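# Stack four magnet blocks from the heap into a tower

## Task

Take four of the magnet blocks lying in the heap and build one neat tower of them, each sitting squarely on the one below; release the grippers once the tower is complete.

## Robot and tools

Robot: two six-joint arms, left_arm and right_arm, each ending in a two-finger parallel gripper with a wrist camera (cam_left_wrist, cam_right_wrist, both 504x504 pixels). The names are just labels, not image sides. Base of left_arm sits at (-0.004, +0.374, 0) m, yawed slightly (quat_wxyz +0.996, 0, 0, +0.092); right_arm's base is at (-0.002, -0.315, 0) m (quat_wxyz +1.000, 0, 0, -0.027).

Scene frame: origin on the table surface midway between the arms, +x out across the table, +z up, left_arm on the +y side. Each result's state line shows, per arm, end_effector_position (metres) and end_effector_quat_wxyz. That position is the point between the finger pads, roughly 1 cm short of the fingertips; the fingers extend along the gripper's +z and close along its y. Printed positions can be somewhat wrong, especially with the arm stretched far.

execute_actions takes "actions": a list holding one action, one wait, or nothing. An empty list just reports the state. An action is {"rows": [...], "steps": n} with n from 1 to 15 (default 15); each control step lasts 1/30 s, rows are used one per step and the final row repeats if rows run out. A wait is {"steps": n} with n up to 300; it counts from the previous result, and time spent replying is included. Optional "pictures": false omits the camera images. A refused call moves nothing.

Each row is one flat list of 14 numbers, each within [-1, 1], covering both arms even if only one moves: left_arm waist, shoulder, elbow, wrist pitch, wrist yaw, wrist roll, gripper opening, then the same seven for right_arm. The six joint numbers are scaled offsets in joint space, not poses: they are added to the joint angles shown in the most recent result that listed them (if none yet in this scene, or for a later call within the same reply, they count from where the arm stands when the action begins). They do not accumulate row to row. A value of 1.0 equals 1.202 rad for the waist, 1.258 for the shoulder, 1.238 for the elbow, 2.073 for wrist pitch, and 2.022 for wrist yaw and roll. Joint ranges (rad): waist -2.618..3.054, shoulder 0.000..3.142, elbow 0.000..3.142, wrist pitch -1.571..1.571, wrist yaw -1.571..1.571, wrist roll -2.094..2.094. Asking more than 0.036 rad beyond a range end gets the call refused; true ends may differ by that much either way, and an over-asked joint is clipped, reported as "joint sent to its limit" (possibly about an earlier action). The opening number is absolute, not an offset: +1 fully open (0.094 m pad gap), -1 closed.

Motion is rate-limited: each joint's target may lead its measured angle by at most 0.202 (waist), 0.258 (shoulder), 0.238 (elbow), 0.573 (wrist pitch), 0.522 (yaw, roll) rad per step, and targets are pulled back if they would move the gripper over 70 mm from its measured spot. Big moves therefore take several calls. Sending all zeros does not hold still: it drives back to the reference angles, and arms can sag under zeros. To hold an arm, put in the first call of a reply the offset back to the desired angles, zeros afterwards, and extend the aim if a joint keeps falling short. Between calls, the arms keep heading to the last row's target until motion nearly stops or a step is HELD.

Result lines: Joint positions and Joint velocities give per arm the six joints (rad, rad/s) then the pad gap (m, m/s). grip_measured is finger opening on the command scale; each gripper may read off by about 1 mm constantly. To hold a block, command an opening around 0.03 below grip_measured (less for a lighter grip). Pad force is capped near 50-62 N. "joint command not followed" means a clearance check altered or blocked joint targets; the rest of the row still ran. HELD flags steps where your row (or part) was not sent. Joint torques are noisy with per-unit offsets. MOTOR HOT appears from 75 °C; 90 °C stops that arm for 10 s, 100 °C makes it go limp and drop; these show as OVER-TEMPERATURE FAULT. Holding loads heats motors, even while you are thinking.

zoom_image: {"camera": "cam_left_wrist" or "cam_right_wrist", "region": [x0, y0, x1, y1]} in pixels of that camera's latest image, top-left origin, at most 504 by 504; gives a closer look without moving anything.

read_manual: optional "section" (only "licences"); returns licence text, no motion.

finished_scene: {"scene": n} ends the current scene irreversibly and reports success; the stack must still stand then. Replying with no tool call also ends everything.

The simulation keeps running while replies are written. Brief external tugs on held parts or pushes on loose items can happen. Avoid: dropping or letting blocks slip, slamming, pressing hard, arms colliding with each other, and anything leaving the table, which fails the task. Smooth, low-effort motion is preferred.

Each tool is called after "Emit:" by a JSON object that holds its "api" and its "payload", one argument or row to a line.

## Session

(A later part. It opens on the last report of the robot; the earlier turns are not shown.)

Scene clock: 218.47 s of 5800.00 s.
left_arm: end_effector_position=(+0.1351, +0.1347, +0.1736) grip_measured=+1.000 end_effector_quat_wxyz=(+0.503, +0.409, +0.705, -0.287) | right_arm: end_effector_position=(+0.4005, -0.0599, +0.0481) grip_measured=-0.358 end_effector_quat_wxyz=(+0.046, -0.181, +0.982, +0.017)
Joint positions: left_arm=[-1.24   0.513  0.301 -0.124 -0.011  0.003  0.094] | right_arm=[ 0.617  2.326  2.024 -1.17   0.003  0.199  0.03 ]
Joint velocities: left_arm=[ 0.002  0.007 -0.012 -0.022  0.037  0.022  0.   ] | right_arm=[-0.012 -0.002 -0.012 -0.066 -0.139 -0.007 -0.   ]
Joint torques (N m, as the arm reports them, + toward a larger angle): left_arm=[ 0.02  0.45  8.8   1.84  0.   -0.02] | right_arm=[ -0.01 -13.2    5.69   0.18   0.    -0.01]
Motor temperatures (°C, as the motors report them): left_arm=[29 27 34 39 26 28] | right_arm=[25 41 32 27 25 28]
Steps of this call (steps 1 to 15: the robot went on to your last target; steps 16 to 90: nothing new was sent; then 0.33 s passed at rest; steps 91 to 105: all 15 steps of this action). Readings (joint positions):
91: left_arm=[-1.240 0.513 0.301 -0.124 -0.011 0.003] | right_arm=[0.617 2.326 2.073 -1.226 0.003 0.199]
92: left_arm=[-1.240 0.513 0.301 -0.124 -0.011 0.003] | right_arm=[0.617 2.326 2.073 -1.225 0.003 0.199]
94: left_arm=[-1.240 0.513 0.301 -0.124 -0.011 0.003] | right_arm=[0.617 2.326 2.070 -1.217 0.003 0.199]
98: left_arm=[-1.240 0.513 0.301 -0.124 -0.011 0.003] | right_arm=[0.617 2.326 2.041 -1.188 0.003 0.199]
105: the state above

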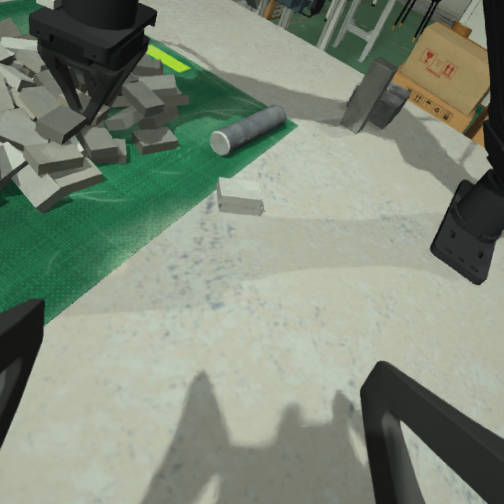

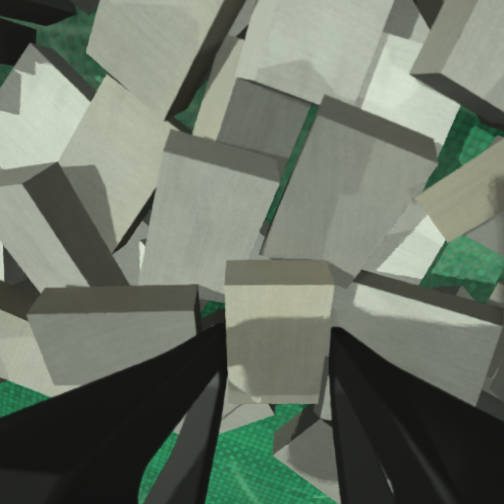

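Fingers are alongside. Close, then lift.

Emit:
{"api": "execute_actions", "payload": {
  "actions": [
    {"rows":[[0,0,0,0,0,0,1,0,-0.005,0,0,0,0,-0.4],[0,0,0,0,0,0,1,0,-0.005,0,0,0,0,-0.43],[0,0,0,0,0,0,1,0,-0.005,0,0,0,0,-0.46],[0,0,0,0,0,0,1,0,-0.005,0,0,0,0,-0.49],[0,0,0,0,0,0,1,0,-0.005,0,0,0,0,-0.51]],"steps":9}
  ],
  "pictures": false
}}

Emit:
{"api": "execute_actions", "payload": {
  "actions": [
    {"rows":[[0,0,0,0,0,0,1,0,-0.015,0,0,0,0,-0.51],[0,0,0,0,0,0,1,0,-0.022,0,0,0,0,-0.51],[0,0,0,0,0,0,1,0,-0.03,0,-0.005,0,0,-0.51],[0,0,0,0,0,0,1,0,-0.04,0,-0.01,0,0,-0.51],[0,0,0,0,0,0,1,0,-0.05,0,-0.015,0,0,-0.51],[0,0,0,0,0,0,1,0,-0.06,0,-0.02,0,0,-0.51],[0,0,0,0,0,0,1,0,-0.07,0,-0.025,0,0,-0.51],[0,0,0,0,0,0,1,0,-0.08,0,-0.03,0,0,-0.51],[0,0,0,0,0,0,1,0,-0.09,0,-0.035,0,0,-0.51]]}
  ]
}}

Scene clock: 222.53 s of 5800.00 s.
left_arm: end_effector_position=(+0.1351, +0.1347, +0.1736) grip_measured=+1.000 end_effector_quat_wxyz=(+0.503, +0.409, +0.705, -0.287) | right_arm: end_effector_position=(+0.4008, -0.0595, +0.0482) grip_measured=-0.471 end_effector_quat_wxyz=(+0.047, -0.181, +0.982, +0.018)
Joint positions: left_arm=[-1.24   0.513  0.301 -0.124 -0.011  0.003  0.094] | right_arm=[ 0.617  2.326  2.024 -1.168  0.002  0.199  0.025]
Joint velocities: left_arm=[-0.007 -0.002 -0.002 -0.022 -0.022  0.051  0.   ] | right_arm=[ 0.007  0.002  0.017  0.022 -0.095 -0.037  0.001]
Joint torques (N m, as the arm reports them, + toward a larger angle): left_arm=[-0.01  0.39  8.76  1.86  0.    0.02] | right_arm=[ -0.01 -13.14   7.21  -0.04  -0.01  -0.01]
Motor temperatures (°C, as the motors report them): left_arm=[29 27 34 39 26 28] | right_arm=[25 42 32 27 25 28]
Steps of this call (steps 1 to 15: the robot went on to your last target; steps 16 to 90: nothing new was sent; then 0.77 s passed at rest; steps 91 to 99: all 9 steps of this action). Readings (joint positions):
91: left_arm=[-1.240 0.513 0.301 -0.124 -0.011 0.003] | right_arm=[0.617 2.326 2.024 -1.168 0.003 0.199]
92: left_arm=[-1.240 0.513 0.301 -0.124 -0.011 0.003] | right_arm=[0.617 2.326 2.024 -1.168 0.002 0.199]
94: left_arm=[-1.240 0.513 0.301 -0.124 -0.011 0.003] | right_arm=[0.617 2.326 2.024 -1.168 0.002 0.199]
98: left_arm=[-1.240 0.513 0.301 -0.124 -0.011 0.003] | right_arm=[0.617 2.326 2.024 -1.168 0.002 0.199]
99: the state above

Scene clock: 223.03 s of 5800.00 s.
left_arm: end_effector_position=(+0.1351, +0.1347, +0.1736) grip_measured=+1.000 end_effector_quat_wxyz=(+0.503, +0.409, +0.705, -0.287) | right_arm: end_effector_position=(+0.3945, -0.0635, +0.0942) grip_measured=-0.471 end_effector_quat_wxyz=(+0.072, -0.181, +0.980, +0.028)
Joint positions: left_arm=[-1.24   0.513  0.301 -0.124 -0.011  0.003  0.094] | right_arm=[ 0.617  2.221  2.024 -1.219  0.002  0.199  0.025]
Joint velocities: left_arm=[-0.002 -0.012 -0.012 -0.022  0.037  0.037  0.   ] | right_arm=[-0.017 -0.012 -0.002 -0.095  0.095 -0.037  0.   ]
Joint torques (N m, as the arm reports them, + toward a larger angle): left_arm=[-0.04  0.44  8.69  1.84  0.01  0.01] | right_arm=[  0.   -12.44   7.18  -0.08  -0.02  -0.01]
Motor temperatures (°C, as the motors report them): left_arm=[29 27 34 39 26 28] | right_arm=[25 42 32 27 25 28]
Steps of this call (steps 1 to 15: all 15 steps of this action). Readings (joint positions):
1: left_arm=[-1.240 0.513 0.301 -0.124 -0.011 0.003] | right_arm=[0.617 2.326 2.024 -1.168 0.002 0.199]
2: left_arm=[-1.240 0.513 0.301 -0.124 -0.011 0.003] | right_arm=[0.617 2.326 2.024 -1.168 0.002 0.199]
4: left_arm=[-1.240 0.513 0.301 -0.124 -0.011 0.003] | right_arm=[0.617 2.323 2.024 -1.170 0.002 0.199]
8: left_arm=[-1.240 0.513 0.301 -0.124 -0.011 0.003] | right_arm=[0.617 2.289 2.024 -1.189 0.002 0.199]
15: the state above

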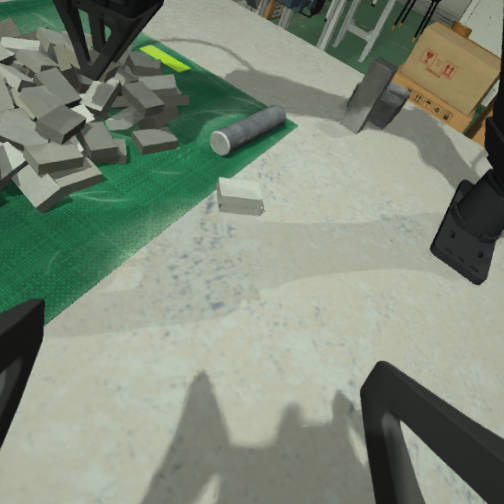

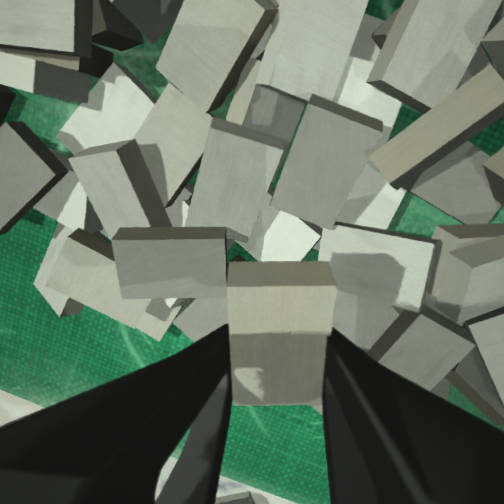

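Emit:
{"api": "execute_actions", "payload": {
  "actions": [
    {"rows":[[0,0,0,0,0,0,1,0.005,-0.025,-0.02,0,0,-0.01,-0.51],[0,0,0,0,0,0,1,0.015,-0.045,-0.05,0,0,-0.02,-0.51],[0,0,0,0,0,0,1,0.025,-0.07,-0.09,0,0,-0.03,-0.51],[0,0,0,0,0,0,1,0.037,-0.095,-0.13,0.005,0,-0.04,-0.51],[0,0,0,0,0,0,1,0.049,-0.12,-0.175,0.01,0,-0.05,-0.51],[0,0,0,0,0,0,1,0.061,-0.145,-0.22,0.015,0,-0.06,-0.51],[0,0,0,0,0,0,1,0.073,-0.17,-0.265,0.02,0,-0.07,-0.51],[0,0,0,0,0,0,1,0.085,-0.195,-0.31,0.025,0,-0.08,-0.51],[0,0,0,0,0,0,1,0.097,-0.22,-0.355,0.03,0,-0.09,-0.51],[0,0,0,0,0,0,1,0.109,-0.24,-0.4,0.035,0,-0.1,-0.51],[0,0,0,0,0,0,1,0.121,-0.26,-0.44,0.04,0,-0.103,-0.51],[0,0,0,0,0,0,1,0.132,-0.278,-0.48,0.045,0,-0.103,-0.51],[0,0,0,0,0,0,1,0.141,-0.292,-0.51,0.045,0,-0.103,-0.51],[0,0,0,0,0,0,1,0.148,-0.302,-0.535,0.045,0,-0.103,-0.51],[0,0,0,0,0,0,1,0.152,-0.305,-0.55,0.045,0,-0.103,-0.51]]}
  ],
  "pictures": false
}}

Emit:
{"api": "execute_actions", "payload": {
  "actions": [
    {"steps":15}
  ]
}}

Emit:
{"api": "zoom_image", "payload": {
  "camera": "cam_left_wrist",
  "region": [180,140,310,240]
}}

Scene clock: 231.40 s of 5800.00 s.
left_arm: end_effector_position=(+0.1351, +0.1347, +0.1736) grip_measured=+1.000 end_effector_quat_wxyz=(+0.503, +0.409, +0.705, -0.287) | right_arm: end_effector_position=(+0.2396, -0.0930, +0.0666) grip_measured=-0.470 end_effector_quat_wxyz=(-0.028, -0.351, +0.936, -0.011)
Joint positions: left_arm=[-1.24   0.513  0.301 -0.124 -0.011  0.003  0.094] | right_arm=[ 0.792  1.87   1.405 -1.166 -0.001  0.022  0.025]
Joint velocities: left_arm=[-0.027  0.002 -0.002 -0.007  0.037  0.051  0.   ] | right_arm=[ 0.266 -0.32  -0.945  0.037 -0.022 -0.168  0.001]
Joint torques (N m, as the arm reports them, + toward a larger angle): left_arm=[-0.09  0.54  8.81  1.84 -0.02  0.01] | right_arm=[-0.76 -9.52  6.43  0.13  0.01 -0.08]
Motor temperatures (°C, as the motors report them): left_arm=[29 27 34 39 26 28] | right_arm=[25 43 31 27 25 28]
Steps of this call (steps 1 to 30: the robot went on to your last target; steps 31 to 90: nothing new was sent; then 4.87 s passed at rest; steps 91 to 105: all 15 steps of this action). Readings (joint positions):
91: left_arm=[-1.240 0.513 0.301 -0.124 -0.011 0.003] | right_arm=[0.617 2.221 2.024 -1.229 0.002 0.196]
92: left_arm=[-1.240 0.513 0.301 -0.124 -0.011 0.003] | right_arm=[0.617 2.215 2.014 -1.224 0.002 0.191]
94: left_arm=[-1.240 0.513 0.301 -0.124 -0.011 0.003] | right_arm=[0.623 2.179 1.950 -1.209 0.002 0.171]
98: left_arm=[-1.240 0.513 0.301 -0.124 -0.011 0.003] | right_arm=[0.670 2.054 1.744 -1.195 0.004 0.112]
105: the state above

Scene clock: 231.90 s of 5800.00 s.
left_arm: end_effector_position=(+0.1351, +0.1347, +0.1736) grip_measured=+1.000 end_effector_quat_wxyz=(+0.503, +0.409, +0.705, -0.287) | right_arm: end_effector_position=(+0.2291, -0.0979, +0.0565) grip_measured=-0.470 end_effector_quat_wxyz=(-0.040, -0.367, +0.929, -0.014)
Joint positions: left_arm=[-1.24   0.513  0.301 -0.124 -0.011  0.003  0.094] | right_arm=[ 0.802  1.861  1.35  -1.144 -0.002 -0.003  0.025]
Joint velocities: left_arm=[-0.002  0.007  0.002  0.022  0.051  0.066  0.   ] | right_arm=[ 0.002 -0.007 -0.002 -0.007 -0.037 -0.007  0.001]
Joint torques (N m, as the arm reports them, + toward a larger angle): left_arm=[ 0.04  0.5   8.66  1.84  0.02 -0.01] | right_arm=[ -0.38 -10.24   5.96  -0.19  -0.03  -0.08]
Motor temperatures (°C, as the motors report them): left_arm=[29 27 34 39 26 28] | right_arm=[25 43 31 27 25 28]
Steps of this call (steps 1 to 15: the robot went on to your last target). Readings (joint positions):
1: left_arm=[-1.240 0.513 0.301 -0.124 -0.011 0.003] | right_arm=[0.799 1.863 1.379 -1.166 -0.002 0.016]
2: left_arm=[-1.240 0.513 0.301 -0.124 -0.011 0.003] | right_arm=[0.802 1.861 1.363 -1.166 -0.003 0.012]
4: left_arm=[-1.240 0.513 0.301 -0.124 -0.011 0.003] | right_arm=[0.802 1.861 1.350 -1.164 -0.002 0.006]
8: left_arm=[-1.240 0.513 0.301 -0.124 -0.011 0.003] | right_arm=[0.802 1.861 1.350 -1.152 -0.002 -0.000]
15: the state above

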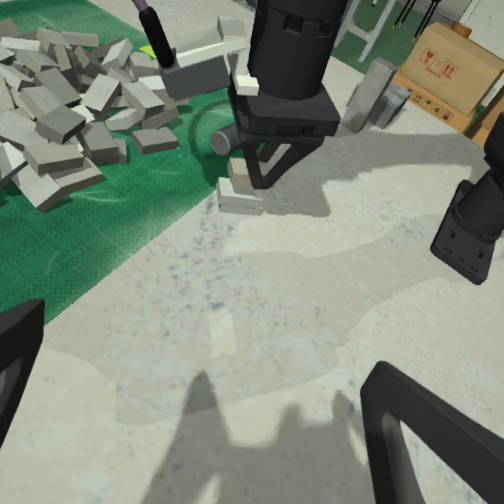

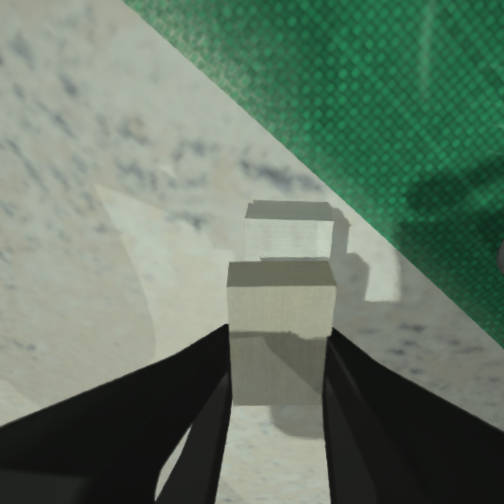

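Region (180, 140, 310, 240) of cam_left_wrist's 504x504 image, scaled by 3.877, with more detail than that image has; it fills the top 388 rows of this view, and the rest is white.

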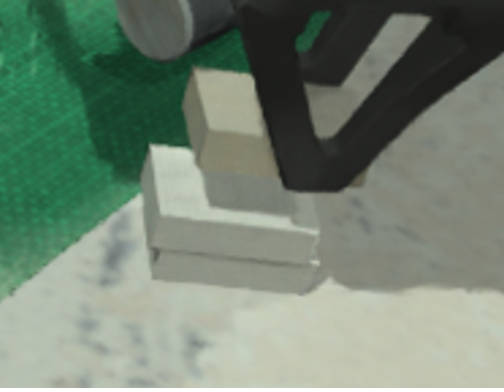

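Emit:
{"api": "execute_actions", "payload": {
  "actions": [
    {"rows":[[0,0,0,0,0,0,1,0,0.004,0,0.012,0.009,0,-0.51],[0,0,0,0,0,0,1,0,0.008,0,0.017,0.009,0,-0.51],[0,0,0,0,0,0,1,0,0.012,0,0.022,0.009,0,-0.51],[0,0,0,0,0,0,1,0,0.016,0,0.026,0.009,0,-0.51],[0,0,0,0,0,0,1,0,0.02,0,0.029,0.009,0,-0.51],[0,0,0,0,0,0,1,0,0.024,0,0.029,0.009,0,-0.51],[0,0,0,0,0,0,1,0,0.027,0,0.029,0.009,0,-0.51]]}
  ],
  "pictures": false
}}

Emit:
{"api": "execute_actions", "payload": {
  "actions": [
    {"steps":5}
  ]
}}

Emit:
{"api": "zoom_image", "payload": {
  "camera": "cam_left_wrist",
  "region": [180,140,310,240]
}}

Scene clock: 236.03 s of 5800.00 s.
left_arm: end_effector_position=(+0.1351, +0.1347, +0.1736) grip_measured=+1.000 end_effector_quat_wxyz=(+0.503, +0.409, +0.705, -0.287) | right_arm: end_effector_position=(+0.2363, -0.0938, +0.0457) grip_measured=-0.470 end_effector_quat_wxyz=(-0.034, -0.368, +0.929, -0.018)
Joint positions: left_arm=[-1.24   0.513  0.301 -0.124 -0.011  0.003  0.094] | right_arm=[ 0.802  1.894  1.35  -1.102  0.009 -0.004  0.025]
Joint velocities: left_arm=[-0.012 -0.007 -0.002 -0.051 -0.051 -0.066  0.   ] | right_arm=[-0.007 -0.002  0.002  0.022  0.007 -0.037 -0.001]
Joint torques (N m, as the arm reports them, + toward a larger angle): left_arm=[-0.05  0.54  8.75  1.85  0.    0.02] | right_arm=[-0.01 -8.41  6.65 -0.19  0.01  0.  ]
Motor temperatures (°C, as the motors report them): left_arm=[29 27 34 39 26 28] | right_arm=[25 42 31 27 25 28]
Steps of this call (steps 1 to 15: the robot went on to your last target; steps 16 to 90: nothing new was sent; then 0.63 s passed at rest; steps 91 to 105: all 15 steps of this action). Readings (joint positions):
91: left_arm=[-1.240 0.513 0.301 -0.124 -0.011 0.003] | right_arm=[0.802 1.861 1.350 -1.142 -0.000 -0.004]
92: left_arm=[-1.240 0.513 0.301 -0.124 -0.011 0.003] | right_arm=[0.802 1.861 1.350 -1.140 0.001 -0.004]
94: left_arm=[-1.240 0.513 0.301 -0.124 -0.011 0.003] | right_arm=[0.802 1.864 1.350 -1.131 0.005 -0.004]
98: left_arm=[-1.240 0.513 0.301 -0.124 -0.011 0.003] | right_arm=[0.802 1.884 1.350 -1.112 0.008 -0.004]
105: the state above

Scene clock: 236.20 s of 5800.00 s.
left_arm: end_effector_position=(+0.1351, +0.1347, +0.1736) grip_measured=+1.000 end_effector_quat_wxyz=(+0.503, +0.409, +0.705, -0.287) | right_arm: end_effector_position=(+0.2366, -0.0936, +0.0457) grip_measured=-0.470 end_effector_quat_wxyz=(-0.033, -0.368, +0.929, -0.018)
Joint positions: left_arm=[-1.24   0.513  0.301 -0.124 -0.011  0.003  0.094] | right_arm=[ 0.802  1.894  1.35  -1.101  0.009 -0.004  0.025]
Joint velocities: left_arm=[-0.007 -0.007 -0.017  0.007 -0.022  0.051  0.   ] | right_arm=[-0.002 -0.007  0.002  0.007  0.081  0.051 -0.   ]
Joint torques (N m, as the arm reports them, + toward a larger angle): left_arm=[0.02 0.46 8.68 1.84 0.02 0.02] | right_arm=[-0.01 -8.47  6.48 -0.14  0.04  0.  ]
Motor temperatures (°C, as the motors report them): left_arm=[29 27 34 39 26 28] | right_arm=[25 42 31 27 25 28]
Steps of this call (steps 1 to 5: the robot went on to your last target). Readings (joint positions):
1: left_arm=[-1.240 0.513 0.301 -0.124 -0.011 0.003] | right_arm=[0.802 1.894 1.350 -1.102 0.009 -0.004]
2: left_arm=[-1.240 0.513 0.301 -0.124 -0.011 0.003] | right_arm=[0.802 1.894 1.350 -1.102 0.009 -0.004]
4: left_arm=[-1.240 0.513 0.301 -0.124 -0.011 0.003] | right_arm=[0.802 1.894 1.350 -1.101 0.009 -0.004]
5: the state above

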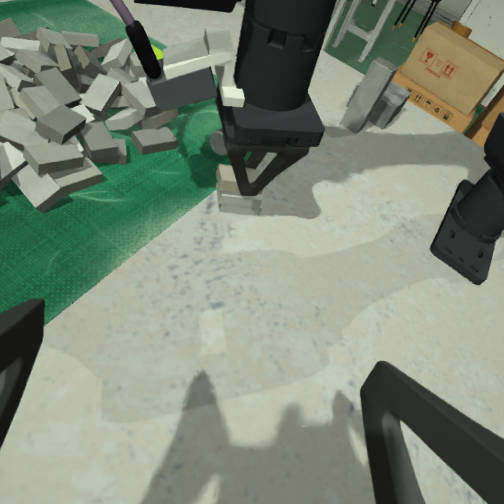

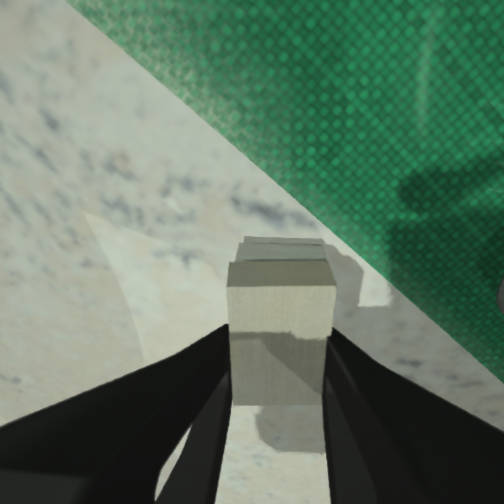

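Region (180, 140, 310, 240) of cam_left_wrist's 504x504 image, scaled by 3.877, with more detail than that image has; it fills the top 388 rows of this view, and the rest is white.

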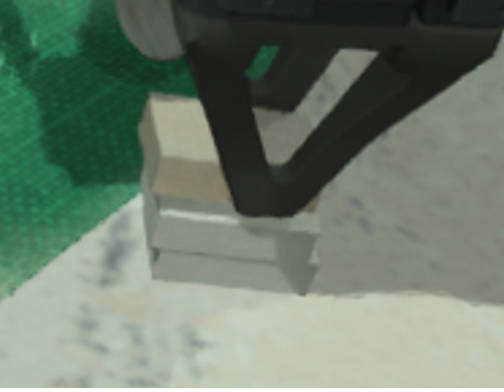

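Emit:
{"api": "execute_actions", "payload": {
  "actions": [
    {"rows":[[0,0,0,0,0,0,1,0,0.003,0,-0.004,0,0,-0.51],[0,0,0,0,0,0,1,0,0.006,0,-0.004,0,0,-0.51],[0,0,0,0,0,0,1,0,0.009,0,-0.004,0,0,-0.51],[0,0,0,0,0,0,1,0,0.012,0,-0.004,0,0,-0.51],[0,0,0,0,0,0,1,0,0.015,0,-0.004,0,0,-0.51],[0,0,0,0,0,0,1,0,0.018,0,-0.004,0,0,-0.51]],"steps":14}
  ]
}}

Emit:
{"api": "zoom_image", "payload": {
  "camera": "cam_left_wrist",
  "region": [180,140,310,240]
}}

Scene clock: 240.13 s of 5800.00 s.
left_arm: end_effector_position=(+0.1351, +0.1347, +0.1736) grip_measured=+1.000 end_effector_quat_wxyz=(+0.503, +0.409, +0.705, -0.287) | right_arm: end_effector_position=(+0.2357, -0.0945, +0.0405) grip_measured=-0.470 end_effector_quat_wxyz=(-0.041, -0.368, +0.929, -0.021)
Joint positions: left_arm=[-1.24   0.513  0.301 -0.124 -0.011  0.003  0.094] | right_arm=[ 0.802  1.911  1.35  -1.101  0.009 -0.004  0.025]
Joint velocities: left_arm=[-0.012  0.002 -0.002 -0.051  0.007 -0.007  0.   ] | right_arm=[-0.007 -0.017 -0.007 -0.022  0.051 -0.022 -0.001]
Joint torques (N m, as the arm reports them, + toward a larger angle): left_arm=[-0.16  0.51  8.66  1.83 -0.03  0.02] | right_arm=[-0.03 -8.18  6.49 -0.43 -0.01  0.  ]
Motor temperatures (°C, as the motors report them): left_arm=[29 27 34 39 26 28] | right_arm=[25 42 31 27 25 28]
Steps of this call (steps 1 to 15: the robot went on to your last target; steps 16 to 90: nothing new was sent; then 0.47 s passed at rest; steps 91 to 104: all 14 steps of this action). Readings (joint positions):
91: left_arm=[-1.240 0.513 0.301 -0.124 -0.011 0.003] | right_arm=[0.802 1.894 1.350 -1.101 0.009 -0.004]
92: left_arm=[-1.240 0.513 0.301 -0.124 -0.011 0.003] | right_arm=[0.802 1.894 1.350 -1.101 0.009 -0.004]
94: left_arm=[-1.240 0.513 0.301 -0.124 -0.011 0.003] | right_arm=[0.802 1.895 1.350 -1.101 0.009 -0.004]
98: left_arm=[-1.240 0.513 0.301 -0.124 -0.011 0.003] | right_arm=[0.802 1.907 1.350 -1.101 0.009 -0.004]
104: the state above

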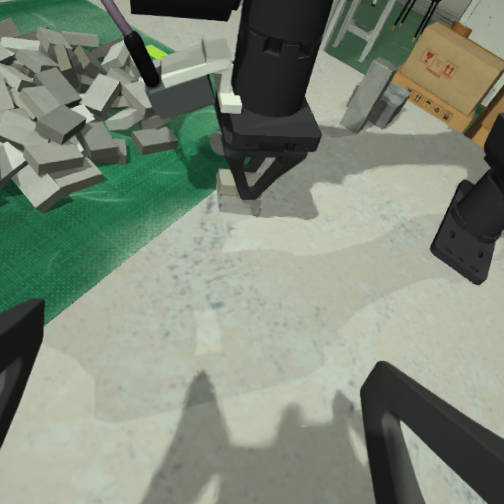

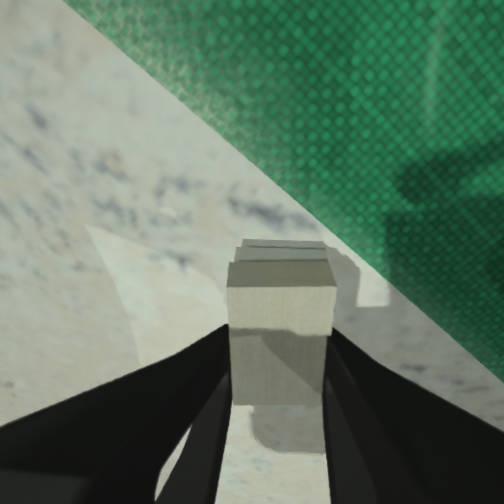

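Region (180, 140, 310, 240) of cam_left_wrist's 504x504 image, scaled by 3.877, with more detail than that image has; it fills the top 388 rows of this view, and the rest is white.

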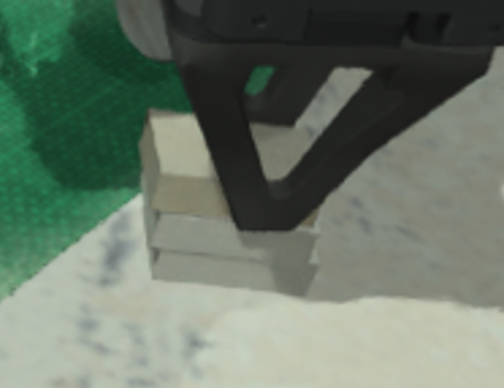

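Emit:
{"api": "execute_actions", "payload": {
  "actions": [
    {"rows":[[0,0,0,0,0,0,1,0,0,0,0,0,0,-0.45],[0,0,0,0,0,0,1,0,0,0,0,0,0,-0.4],[0,0,0,0,0,0,1,0,0,0,0,0,0,-0.32],[0,0,0,0,0,0,1,0,0,0,0,0,0,-0.22],[0,0,0,0,0,0,1,0,-0.01,0.015,0,0,0,-0.22],[0,0,0,0,0,0,1,0,-0.015,0.025,-0.01,0,0,-0.22],[0,0,0,0,0,0,1,0,-0.02,0.035,-0.018,0,0,-0.22],[0,0,0,0,0,0,1,0,-0.025,0.045,-0.026,0,0,-0.22],[0,0,0,0,0,0,1,0,-0.03,0.055,-0.034,0,0,-0.22],[0,0,0,0,0,0,1,0,-0.035,0.065,-0.042,0,0,-0.22],[0,0,0,0,0,0,1,0,-0.04,0.075,-0.05,0,0,-0.22],[0,0,0,0,0,0,1,0,-0.045,0.085,-0.056,0,0,-0.22],[0,0,0,0,0,0,1,0,-0.05,0.095,-0.062,0,0,-0.22],[0,0,0,0,0,0,1,0,-0.055,0.105,-0.066,0,0,-0.22]]}
  ],
  "pictures": false
}}

Emit:
{"api": "execute_actions", "payload": {
  "actions": [
    {"steps":10}
  ]
}}

Emit:
{"api": "zoom_image", "payload": {
  "camera": "cam_left_wrist",
  "region": [0,60,310,240]
}}

Scene clock: 244.90 s of 5800.00 s.
left_arm: end_effector_position=(+0.1351, +0.1347, +0.1736) grip_measured=+1.000 end_effector_quat_wxyz=(+0.503, +0.409, +0.705, -0.287) | right_arm: end_effector_position=(+0.2404, -0.0902, +0.0720) grip_measured=-0.222 end_effector_quat_wxyz=(-0.026, -0.368, +0.929, -0.015)
Joint positions: left_arm=[-1.24   0.513  0.301 -0.124 -0.011  0.003  0.094] | right_arm=[ 0.802  1.874  1.431 -1.187  0.009 -0.004  0.037]
Joint velocities: left_arm=[ 0.007 -0.022 -0.002  0.051 -0.007 -0.037  0.   ] | right_arm=[-0.017 -0.276  0.354 -0.286 -0.022  0.007 -0.   ]
Joint torques (N m, as the arm reports them, + toward a larger angle): left_arm=[-0.07  0.43  8.55  1.81 -0.02  0.03] | right_arm=[-0.03 -9.92  9.04 -0.48 -0.01 -0.01]
Motor temperatures (°C, as the motors report them): left_arm=[29 27 34 40 26 28] | right_arm=[25 41 31 27 25 28]
Steps of this call (steps 1 to 15: the robot went on to your last target; steps 16 to 90: nothing new was sent; then 1.27 s passed at rest; steps 91 to 105: all 15 steps of this action). Readings (joint positions):
91: left_arm=[-1.240 0.513 0.301 -0.124 -0.011 0.003] | right_arm=[0.802 1.911 1.350 -1.101 0.009 -0.004]
92: left_arm=[-1.240 0.513 0.301 -0.124 -0.011 0.003] | right_arm=[0.802 1.911 1.350 -1.101 0.009 -0.004]
94: left_arm=[-1.240 0.513 0.301 -0.124 -0.011 0.003] | right_arm=[0.802 1.911 1.350 -1.101 0.009 -0.004]
98: left_arm=[-1.240 0.513 0.301 -0.124 -0.011 0.003] | right_arm=[0.802 1.911 1.353 -1.112 0.009 -0.004]
105: the state above

Scene clock: 245.23 s of 5800.00 s.
left_arm: end_effector_position=(+0.1351, +0.1347, +0.1736) grip_measured=+1.000 end_effector_quat_wxyz=(+0.503, +0.409, +0.705, -0.287) | right_arm: end_effector_position=(+0.2402, -0.0904, +0.0847) grip_measured=-0.222 end_effector_quat_wxyz=(-0.019, -0.368, +0.930, -0.013)
Joint positions: left_arm=[-1.24   0.513  0.301 -0.124 -0.011  0.003  0.094] | right_arm=[ 0.802  1.851  1.454 -1.219  0.009 -0.004  0.037]
Joint velocities: left_arm=[ 0.007  0.007  0.002  0.037 -0.051  0.125  0.   ] | right_arm=[-0.002  0.002  0.007 -0.081  0.051 -0.066 -0.   ]
Joint torques (N m, as the arm reports them, + toward a larger angle): left_arm=[-0.04  0.34  8.77  1.85 -0.01  0.  ] | right_arm=[-0.02 -9.27  8.96 -0.42 -0.01 -0.01]
Motor temperatures (°C, as the motors report them): left_arm=[29 27 34 40 26 28] | right_arm=[25 41 31 27 25 28]
Steps of this call (steps 1 to 10: the robot went on to your last target). Readings (joint positions):
1: left_arm=[-1.240 0.513 0.301 -0.124 -0.011 0.003] | right_arm=[0.802 1.865 1.441 -1.193 0.009 -0.004]
2: left_arm=[-1.240 0.513 0.301 -0.124 -0.011 0.003] | right_arm=[0.802 1.858 1.448 -1.197 0.009 -0.004]
4: left_arm=[-1.240 0.513 0.301 -0.124 -0.011 0.003] | right_arm=[0.802 1.851 1.454 -1.204 0.009 -0.004]
8: left_arm=[-1.240 0.513 0.301 -0.124 -0.011 0.003] | right_arm=[0.802 1.851 1.454 -1.216 0.009 -0.004]
10: the state above

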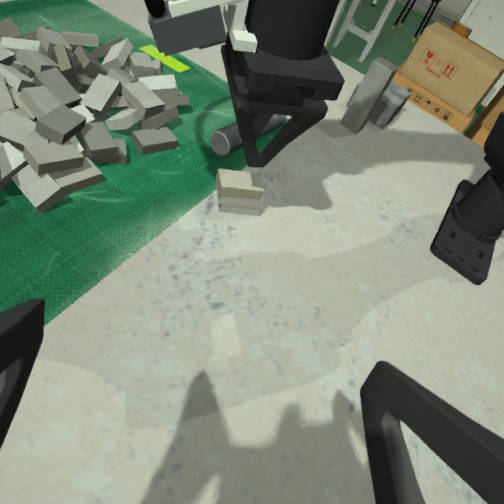

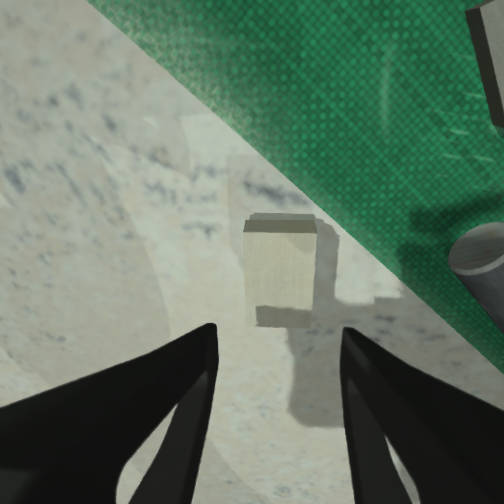

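Region (0, 60, 310, 240) of cam_left_wrist's 504x504 image, scaled by 1.626, with more detail than that image has; it fills the top 293 rows of this view, and the rest is white.

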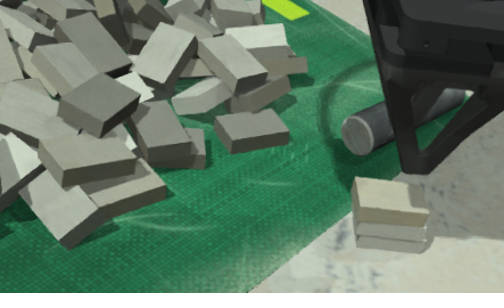

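Emit:
{"api": "execute_actions", "payload": {
  "actions": [
    {"rows":[[0,0,0,0,0,0,1,-0.005,0.01,0.05,-0.01,0,0.01,-0.2],[0,0,0,0,0,0,1,-0.011,0.025,0.085,-0.01,0,0.02,-0.15],[0,0,0,0,0,0,1,-0.017,0.045,0.125,-0.01,0,0.03,-0.1],[0,0,0,0,0,0,1,-0.024,0.07,0.17,-0.01,0,0.045,-0.05],[0,0,0,0,0,0,1,-0.031,0.095,0.215,-0.01,0,0.06,0],[0,0,0,0,0,0,1,-0.038,0.12,0.26,-0.01,0,0.075,0.02],[0,0,0,0,0,0,1,-0.045,0.15,0.305,-0.01,0,0.09,0.02],[0,0,0,0,0,0,1,-0.052,0.18,0.35,-0.01,0,0.105,0.02],[0,0,0,0,0,0,1,-0.059,0.21,0.395,-0.01,0,0.12,0.02],[0,0,0,0,0,0,1,-0.066,0.24,0.44,-0.01,0,0.135,0.02],[0,0,0,0,0,0,1,-0.072,0.265,0.475,-0.01,0,0.143,0.02],[0,0,0,0,0,0,1,-0.078,0.29,0.505,-0.01,0,0.143,0.02],[0,0,0,0,0,0,1,-0.083,0.31,0.53,-0.01,0,0.143,0.02],[0,0,0,0,0,0,1,-0.087,0.328,0.545,-0.01,0,0.143,0.02],[0,0,0,0,0,0,1,-0.087,0.34,0.55,-0.01,0,0.143,0.02]]}
  ],
  "pictures": false
}}

Emit:
{"api": "execute_actions", "payload": {
  "actions": [
    {"steps":15}
  ]
}}

Scene clock: 256.30 s of 5800.00 s.
left_arm: end_effector_position=(+0.1351, +0.1347, +0.1736) grip_measured=+1.000 end_effector_quat_wxyz=(+0.503, +0.409, +0.705, -0.287) | right_arm: end_effector_position=(+0.3779, -0.0229, +0.1057) grip_measured=+0.018 end_effector_quat_wxyz=(+0.086, -0.206, +0.974, +0.037)
Joint positions: left_arm=[-1.24   0.513  0.301 -0.124 -0.011  0.003  0.094] | right_arm=[ 0.709  2.232  2.082 -1.233  0.009  0.239  0.048]
Joint velocities: left_arm=[-0.007  0.002  0.002 -0.037  0.037  0.007  0.   ] | right_arm=[-0.193  0.647  0.52   0.066 -0.051  0.3    0.   ]
Joint torques (N m, as the arm reports them, + toward a larger angle): left_arm=[-0.05  0.5   8.59  1.82  0.   -0.01] | right_arm=[  0.17 -11.46   9.05  -0.07   0.     0.03]
Motor temperatures (°C, as the motors report them): left_arm=[29 27 34 40 26 28] | right_arm=[25 40 32 27 25 28]
Steps of this call (steps 1 to 30: the robot went on to your last target; steps 31 to 90: nothing new was sent; then 7.57 s passed at rest; steps 91 to 105: all 15 steps of this action). Readings (joint positions):
91: left_arm=[-1.240 0.513 0.301 -0.124 -0.011 0.003] | right_arm=[0.802 1.853 1.458 -1.226 0.009 -0.002]
92: left_arm=[-1.240 0.513 0.301 -0.124 -0.011 0.003] | right_arm=[0.802 1.859 1.472 -1.234 0.009 0.004]
94: left_arm=[-1.240 0.513 0.301 -0.124 -0.011 0.003] | right_arm=[0.799 1.891 1.541 -1.251 0.009 0.025]
98: left_arm=[-1.240 0.513 0.301 -0.124 -0.011 0.003] | right_arm=[0.772 2.009 1.767 -1.250 0.009 0.104]
105: the state above

Scene clock: 256.80 s of 5800.00 s.
left_arm: end_effector_position=(+0.1351, +0.1347, +0.1736) grip_measured=+1.000 end_effector_quat_wxyz=(+0.503, +0.409, +0.705, -0.287) | right_arm: end_effector_position=(+0.3833, -0.0261, +0.0832) grip_measured=+0.018 end_effector_quat_wxyz=(+0.067, -0.181, +0.981, +0.029)
Joint positions: left_arm=[-1.24   0.513  0.301 -0.124 -0.011  0.003  0.094] | right_arm=[ 0.697  2.29   2.097 -1.231  0.008  0.278  0.048]
Joint velocities: left_arm=[-0.017 -0.007 -0.012  0.007  0.037  0.037  0.   ] | right_arm=[ 0.002 -0.007  0.002 -0.007 -0.022  0.037 -0.   ]
Joint torques (N m, as the arm reports them, + toward a larger angle): left_arm=[-0.09  0.54  8.71  1.84  0.    0.  ] | right_arm=[ -0.19 -13.51  10.85  -0.03   0.01   0.07]
Motor temperatures (°C, as the motors report them): left_arm=[29 27 34 40 26 28] | right_arm=[25 40 32 27 25 28]
Steps of this call (steps 1 to 15: the robot went on to your last target). Readings (joint positions):
1: left_arm=[-1.240 0.513 0.301 -0.124 -0.011 0.003] | right_arm=[0.704 2.251 2.094 -1.231 0.009 0.247]
2: left_arm=[-1.240 0.513 0.301 -0.124 -0.011 0.003] | right_arm=[0.700 2.265 2.097 -1.231 0.009 0.254]
4: left_arm=[-1.240 0.513 0.301 -0.124 -0.011 0.003] | right_arm=[0.697 2.283 2.097 -1.231 0.009 0.263]
8: left_arm=[-1.240 0.513 0.301 -0.124 -0.011 0.003] | right_arm=[0.697 2.290 2.097 -1.231 0.008 0.273]
15: the state above

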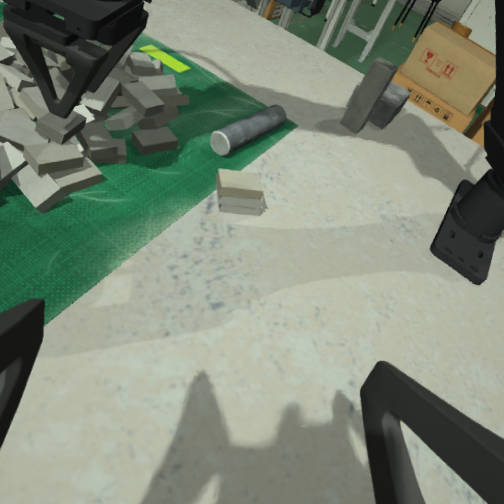

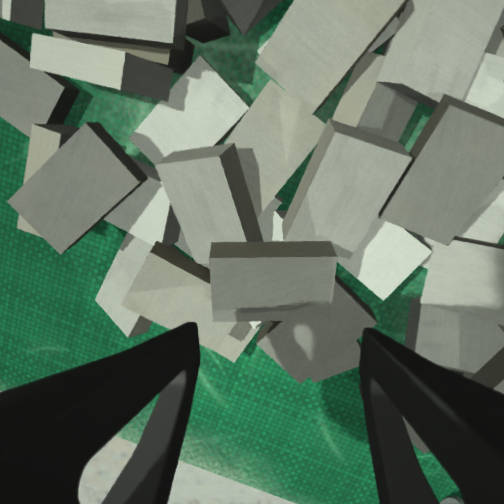

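Emit:
{"api": "execute_actions", "payload": {
  "actions": [
    {"rows":[[0,0,0,0,0,0,1,0,0.004,0,0.005,-0.01,0,0.02],[0,0,0,0,0,0,1,0,0.008,0,0.01,-0.01,0,0.02],[0,0,0,0,0,0,1,0,0.012,0,0.015,-0.01,0,0.02],[0,0,0,0,0,0,1,0,0.016,0,0.015,-0.01,0,0.02],[0,0,0,0,0,0,1,0,0.02,0,0.015,-0.01,0,0.02],[0,0,0,0,0,0,1,0,0.024,0,0.015,-0.01,0,0.02],[0,0,0,0,0,0,1,0,0.028,0,0.015,-0.01,0,0.02],[0,0,0,0,0,0,1,0,0.032,0,0.015,-0.01,0,0.02],[0,0,0,0,0,0,1,0,0.036,0,0.015,-0.01,0,0.02]]}
  ]
}}

Emit:
{"api": "zoom_image", "payload": {
  "camera": "cam_left_wrist",
  "region": [0,60,160,190]
}}

Scene clock: 261.27 s of 5800.00 s.
left_arm: end_effector_position=(+0.1351, +0.1347, +0.1736) grip_measured=+1.000 end_effector_quat_wxyz=(+0.503, +0.409, +0.705, -0.287) | right_arm: end_effector_position=(+0.3822, -0.0234, +0.0618) grip_measured=+0.018 end_effector_quat_wxyz=(+0.048, -0.181, +0.982, +0.028)
Joint positions: left_arm=[-1.24   0.513  0.301 -0.124 -0.011  0.003  0.094] | right_arm=[ 0.697  2.337  2.097 -1.219 -0.008  0.28   0.048]
Joint velocities: left_arm=[-0.002 -0.007 -0.012 -0.022 -0.022  0.007  0.   ] | right_arm=[-0.002  0.012 -0.017 -0.051 -0.007  0.007  0.001]
Joint torques (N m, as the arm reports them, + toward a larger angle): left_arm=[ 0.01  0.49  8.72  1.84 -0.03  0.  ] | right_arm=[ -0.08 -12.82   7.2    0.16  -0.03  -0.03]
Motor temperatures (°C, as the motors report them): left_arm=[29 27 35 40 26 28] | right_arm=[25 42 32 27 25 28]
Steps of this call (steps 1 to 15: the robot went on to your last target; steps 16 to 90: nothing new was sent; then 0.97 s passed at rest; steps 91 to 105: all 15 steps of this action). Readings (joint positions):
91: left_arm=[-1.240 0.513 0.301 -0.124 -0.011 0.003] | right_arm=[0.697 2.290 2.097 -1.231 0.006 0.280]
92: left_arm=[-1.240 0.513 0.301 -0.124 -0.011 0.003] | right_arm=[0.697 2.290 2.097 -1.231 0.003 0.280]
94: left_arm=[-1.240 0.513 0.301 -0.124 -0.011 0.003] | right_arm=[0.697 2.291 2.097 -1.228 -0.001 0.280]
98: left_arm=[-1.240 0.513 0.301 -0.124 -0.011 0.003] | right_arm=[0.697 2.307 2.097 -1.221 -0.005 0.280]
105: the state above

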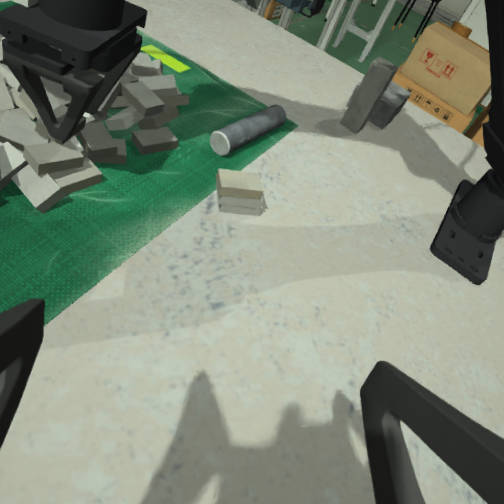

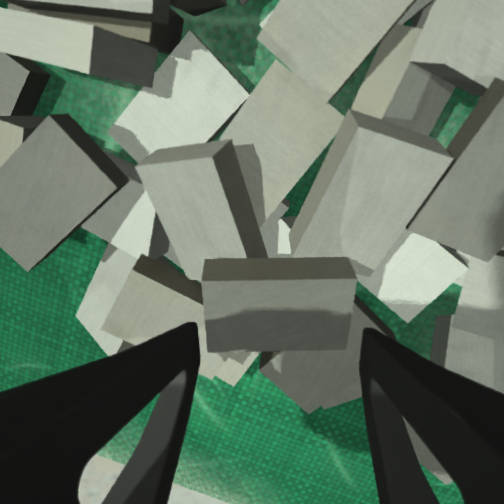

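Region (0, 60, 160, 190) of cam_left_wrist's 504x504 image, scaled by 3.150, with more detail than that image has; it fills the top 410 rows of this view, and the rest is white.

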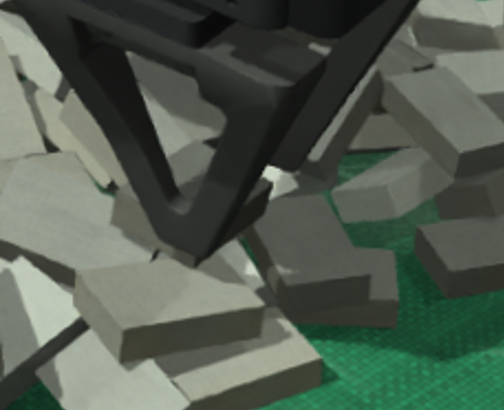

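Emit:
{"api": "execute_actions", "payload": {
  "actions": [
    {"rows":[[0,0,0,0,0,0,1,0,-0.005,-0.012,0.012,0,0,0.02],[0,0,0,0,0,0,1,0,-0.005,-0.018,0.018,0,0,0.02],[0,0,0,0,0,0,1,0,-0.005,-0.024,0.024,0,0,0.02],[0,0,0,0,0,0,1,0,-0.005,-0.03,0.03,0,0,0.02],[0,0,0,0,0,0,1,0,-0.005,-0.036,0.036,0,0,0.02],[0,0,0,0,0,0,1,0,-0.005,-0.042,0.042,0,0,0.02],[0,0,0,0,0,0,1,0,-0.005,-0.048,0.046,0,0,0.02],[0,0,0,0,0,0,1,0,-0.005,-0.052,0.046,0,0,0.02]]}
  ]
}}

Emit:
{"api": "zoom_image", "payload": {
  "camera": "cam_left_wrist",
  "region": [0,60,160,190]
}}

Scene clock: 264.47 s of 5800.00 s.
left_arm: end_effector_position=(+0.1351, +0.1347, +0.1736) grip_measured=+1.000 end_effector_quat_wxyz=(+0.503, +0.409, +0.705, -0.287) | right_arm: end_effector_position=(+0.3865, -0.0198, +0.0531) grip_measured=+0.018 end_effector_quat_wxyz=(+0.058, -0.181, +0.981, +0.034)
Joint positions: left_arm=[-1.24   0.513  0.301 -0.124 -0.011  0.003  0.094] | right_arm=[ 0.697  2.337  2.059 -1.158 -0.009  0.28   0.048]
Joint velocities: left_arm=[-0.012  0.002  0.007  0.037 -0.007  0.037  0.   ] | right_arm=[-0.022 -0.022 -0.017  0.007 -0.037  0.037  0.   ]
Joint torques (N m, as the arm reports them, + toward a larger angle): left_arm=[-0.12  0.6   8.79  1.83 -0.01  0.01] | right_arm=[  0.01 -13.27   5.02   0.35   0.01  -0.03]
Motor temperatures (°C, as the motors report them): left_arm=[29 27 35 40 26 28] | right_arm=[25 42 32 27 25 28]
Steps of this call (steps 1 to 15: the robot went on to your last target; steps 16 to 81: nothing new was sent; steps 82 to 96: all 15 steps of this action). Readings (joint positions):
82: left_arm=[-1.240 0.513 0.301 -0.124 -0.011 0.003] | right_arm=[0.697 2.337 2.097 -1.217 -0.008 0.280]
83: left_arm=[-1.240 0.513 0.301 -0.124 -0.011 0.003] | right_arm=[0.697 2.337 2.097 -1.215 -0.008 0.280]
85: left_arm=[-1.240 0.513 0.301 -0.124 -0.011 0.003] | right_arm=[0.697 2.337 2.094 -1.204 -0.008 0.280]
89: left_arm=[-1.240 0.513 0.301 -0.124 -0.011 0.003] | right_arm=[0.697 2.337 2.066 -1.168 -0.008 0.280]
96: the state above

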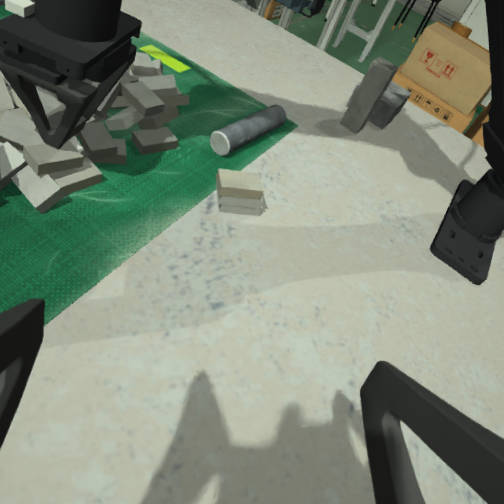

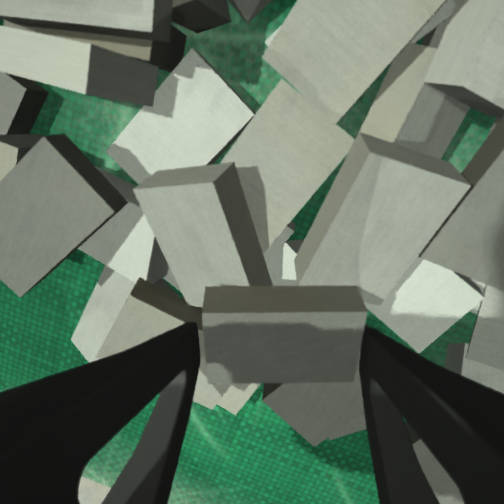

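Region (0, 60, 160, 190) of cam_left_wrist's 504x504 image, scaled by 3.150, with more detail than that image has; it fills the top 410 rows of this view, and the rest is white.

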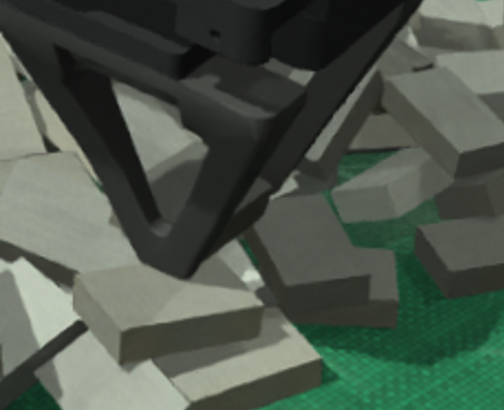

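Left tip rests on the lower block; close (40 mm ≈ -0.15).

Emit:
{"api": "execute_actions", "payload": {
  "actions": [
    {"rows":[[0,0,0,0,0,0,1,0,-0.005,0,0,0,0,-0.03],[0,0,0,0,0,0,1,0,-0.005,0,0,0,0,-0.07],[0,0,0,0,0,0,1,0,-0.005,0,0,0,0,-0.11],[0,0,0,0,0,0,1,0,-0.005,0,0,0,0,-0.14],[0,0,0,0,0,0,1,0,-0.005,0,0,0,0,-0.17],[0,0,0,0,0,0,1,0,-0.005,0,0,0,0,-0.2]],"steps":10}
  ]
}}

Scene clock: 267.20 s of 5800.00 s.
left_arm: end_effector_position=(+0.1351, +0.1347, +0.1736) grip_measured=+1.000 end_effector_quat_wxyz=(+0.503, +0.409, +0.705, -0.287) | right_arm: end_effector_position=(+0.3863, -0.0195, +0.0531) grip_measured=-0.146 end_effector_quat_wxyz=(+0.058, -0.181, +0.981, +0.035)
Joint positions: left_arm=[-1.24   0.513  0.301 -0.124 -0.011  0.003  0.094] | right_arm=[ 0.697  2.337  2.059 -1.158 -0.011  0.28   0.04 ]
Joint velocities: left_arm=[ 0.007 -0.012  0.012 -0.066 -0.007 -0.066  0.   ] | right_arm=[-0.007 -0.007 -0.012  0.066  0.022 -0.007 -0.002]
Joint torques (N m, as the arm reports them, + toward a larger angle): left_arm=[ 0.    0.4   8.58  1.83 -0.02 -0.03] | right_arm=[ -0.11 -13.24   7.26   0.03  -0.04  -0.02]
Motor temperatures (°C, as the motors report them): left_arm=[29 27 35 40 26 28] | right_arm=[25 43 32 27 25 28]
Steps of this call (steps 1 to 15: the robot went on to your last target; steps 16 to 72: nothing new was sent; steps 73 to 82: all 10 steps of this action). Readings (joint positions):
73: left_arm=[-1.240 0.513 0.301 -0.124 -0.011 0.003] | right_arm=[0.697 2.337 2.059 -1.158 -0.010 0.280]
74: left_arm=[-1.240 0.513 0.301 -0.124 -0.011 0.003] | right_arm=[0.697 2.337 2.059 -1.158 -0.011 0.280]
76: left_arm=[-1.240 0.513 0.301 -0.124 -0.011 0.003] | right_arm=[0.697 2.337 2.059 -1.158 -0.011 0.280]
80: left_arm=[-1.240 0.513 0.301 -0.124 -0.011 0.003] | right_arm=[0.697 2.337 2.059 -1.158 -0.011 0.280]
82: the state above

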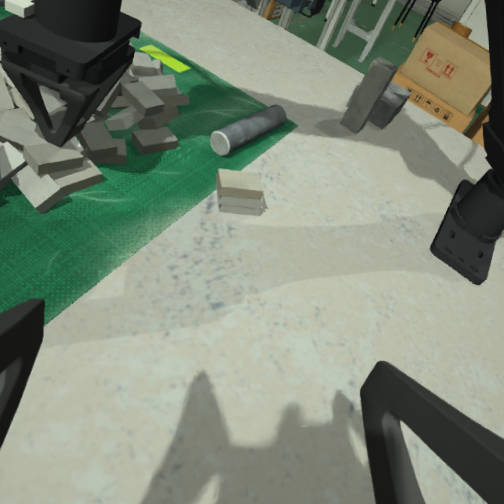

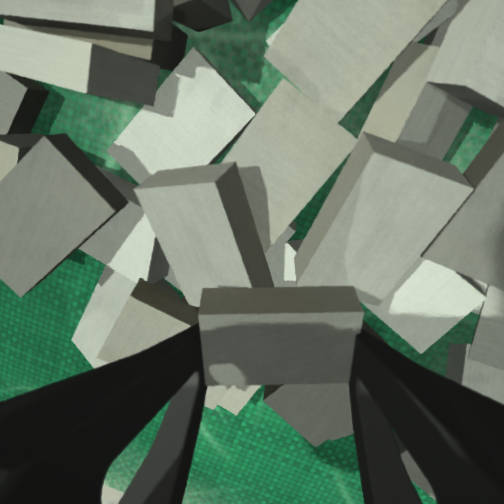

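Emit:
{"api": "execute_actions", "payload": {
  "actions": [
    {"rows":[[0,0,0,0,0,0,1,0,-0.015,0,0,0,0,-0.19],[0,0,0,0,0,0,1,0,-0.022,0,0,0,0,-0.19],[0,0,0,0,0,0,1,0,-0.03,0,-0.005,0,0,-0.19],[0,0,0,0,0,0,1,0,-0.04,0,-0.01,0,0,-0.19],[0,0,0,0,0,0,1,0,-0.052,0,-0.015,0,0,-0.19],[0,0,0,0,0,0,1,0,-0.066,0,-0.02,0,0,-0.19],[0,0,0,0,0,0,1,0,-0.08,-0.01,-0.02,0,0.02,-0.19],[0,0,0,0,0,0,1,0,-0.095,-0.025,-0.02,0,0.05,-0.19],[0,0,0,0,0,0,1,0,-0.11,-0.045,-0.02,0,0.08,-0.19],[0,0,0,0,0,0,1,0,-0.125,-0.065,-0.02,0,0.12,-0.19],[0,0,0,0,0,0,1,0,-0.14,-0.085,-0.02,0,0.16,-0.19],[0,0,0,0,0,0,1,0,-0.155,-0.105,-0.02,0,0.2,-0.19],[0,0,0,0,0,0,1,0,-0.17,-0.125,-0.02,0,0.24,-0.19],[0,0,0,0,0,0,1,0,-0.18,-0.14,-0.02,0,0.28,-0.19],[0,0,0,0,0,0,1,0,-0.19,-0.15,-0.02,0,0.32,-0.19]]}
  ],
  "pictures": false
}}

Emit:
{"api": "execute_actions", "payload": {
  "actions": [
    {"steps":10}
  ]
}}

Scene clock: 273.43 s of 5800.00 s.
left_arm: end_effector_position=(+0.1351, +0.1347, +0.1736) grip_measured=+1.000 end_effector_quat_wxyz=(+0.503, +0.409, +0.705, -0.287) | right_arm: end_effector_position=(+0.3619, -0.0378, +0.1065) grip_measured=-0.146 end_effector_quat_wxyz=(+0.070, -0.001, +0.996, +0.060)
Joint positions: left_arm=[-1.24   0.513  0.301 -0.124 -0.011  0.003  0.094] | right_arm=[ 0.697  2.132  1.926 -1.181 -0.011  0.644  0.04 ]
Joint velocities: left_arm=[ 0.007 -0.012 -0.012 -0.081  0.066 -0.051  0.   ] | right_arm=[-0.012 -0.466 -0.525 -0.11  -0.037  1.883 -0.   ]
Joint torques (N m, as the arm reports them, + toward a larger angle): left_arm=[-0.08  0.57  8.65  1.86 -0.02  0.  ] | right_arm=[ -0.02 -11.86   5.68   0.02  -0.03  -0.04]
Motor temperatures (°C, as the motors report them): left_arm=[29 27 35 40 26 28] | right_arm=[25 44 32 27 25 28]
Steps of this call (steps 1 to 15: the robot went on to your last target; steps 16 to 90: nothing new was sent; then 2.73 s passed at rest; steps 91 to 105: all 15 steps of this action). Readings (joint positions):
91: left_arm=[-1.240 0.513 0.301 -0.124 -0.011 0.003] | right_arm=[0.697 2.337 2.059 -1.158 -0.011 0.280]
92: left_arm=[-1.240 0.513 0.301 -0.124 -0.011 0.003] | right_arm=[0.697 2.336 2.059 -1.158 -0.011 0.280]
94: left_arm=[-1.240 0.513 0.301 -0.124 -0.011 0.003] | right_arm=[0.697 2.332 2.059 -1.159 -0.011 0.280]
98: left_arm=[-1.240 0.513 0.301 -0.124 -0.011 0.003] | right_arm=[0.697 2.294 2.054 -1.174 -0.011 0.301]
105: the state above

Scene clock: 273.77 s of 5800.00 s.
left_arm: end_effector_position=(+0.1351, +0.1347, +0.1736) grip_measured=+1.000 end_effector_quat_wxyz=(+0.503, +0.409, +0.705, -0.287) | right_arm: end_effector_position=(+0.3528, -0.0445, +0.1043) grip_measured=-0.146 end_effector_quat_wxyz=(+0.052, +0.123, +0.989, +0.059)
Joint positions: left_arm=[-1.24   0.513  0.301 -0.124 -0.011  0.003  0.094] | right_arm=[ 0.697  2.111  1.889 -1.192 -0.012  0.892  0.04 ]
Joint velocities: left_arm=[ 0.007  0.002 -0.002 -0.037  0.037 -0.022  0.   ] | right_arm=[ 0.007  0.007  0.012 -0.066 -0.022  0.212  0.001]
Joint torques (N m, as the arm reports them, + toward a larger angle): left_arm=[-0.03  0.46  8.78  1.86 -0.01  0.  ] | right_arm=[ -0.04 -12.19   6.03  -0.01  -0.02   0.06]
Motor temperatures (°C, as the motors report them): left_arm=[29 27 35 40 26 28] | right_arm=[25 44 32 27 25 28]
Steps of this call (steps 1 to 10: the robot went on to your last target). Readings (joint positions):
1: left_arm=[-1.240 0.513 0.301 -0.124 -0.011 0.003] | right_arm=[0.697 2.120 1.913 -1.186 -0.011 0.700]
2: left_arm=[-1.240 0.513 0.301 -0.124 -0.011 0.003] | right_arm=[0.697 2.113 1.905 -1.190 -0.011 0.745]
4: left_arm=[-1.240 0.513 0.301 -0.124 -0.011 0.003] | right_arm=[0.697 2.111 1.899 -1.192 -0.011 0.809]
8: left_arm=[-1.240 0.513 0.301 -0.124 -0.011 0.003] | right_arm=[0.697 2.111 1.889 -1.192 -0.012 0.876]
10: the state above

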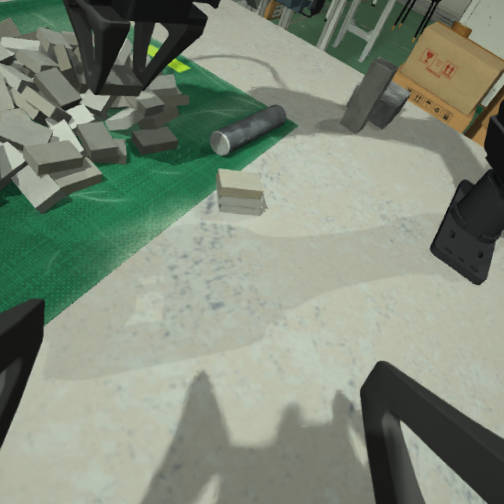

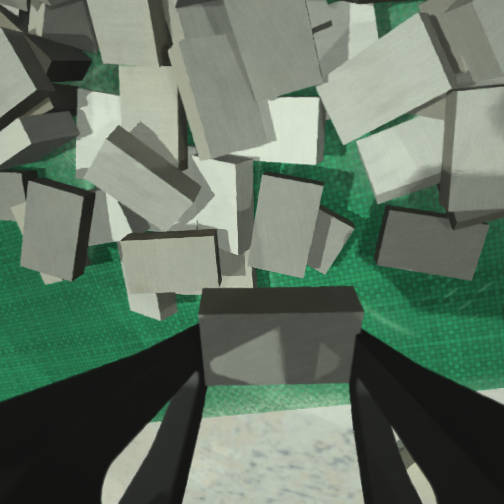

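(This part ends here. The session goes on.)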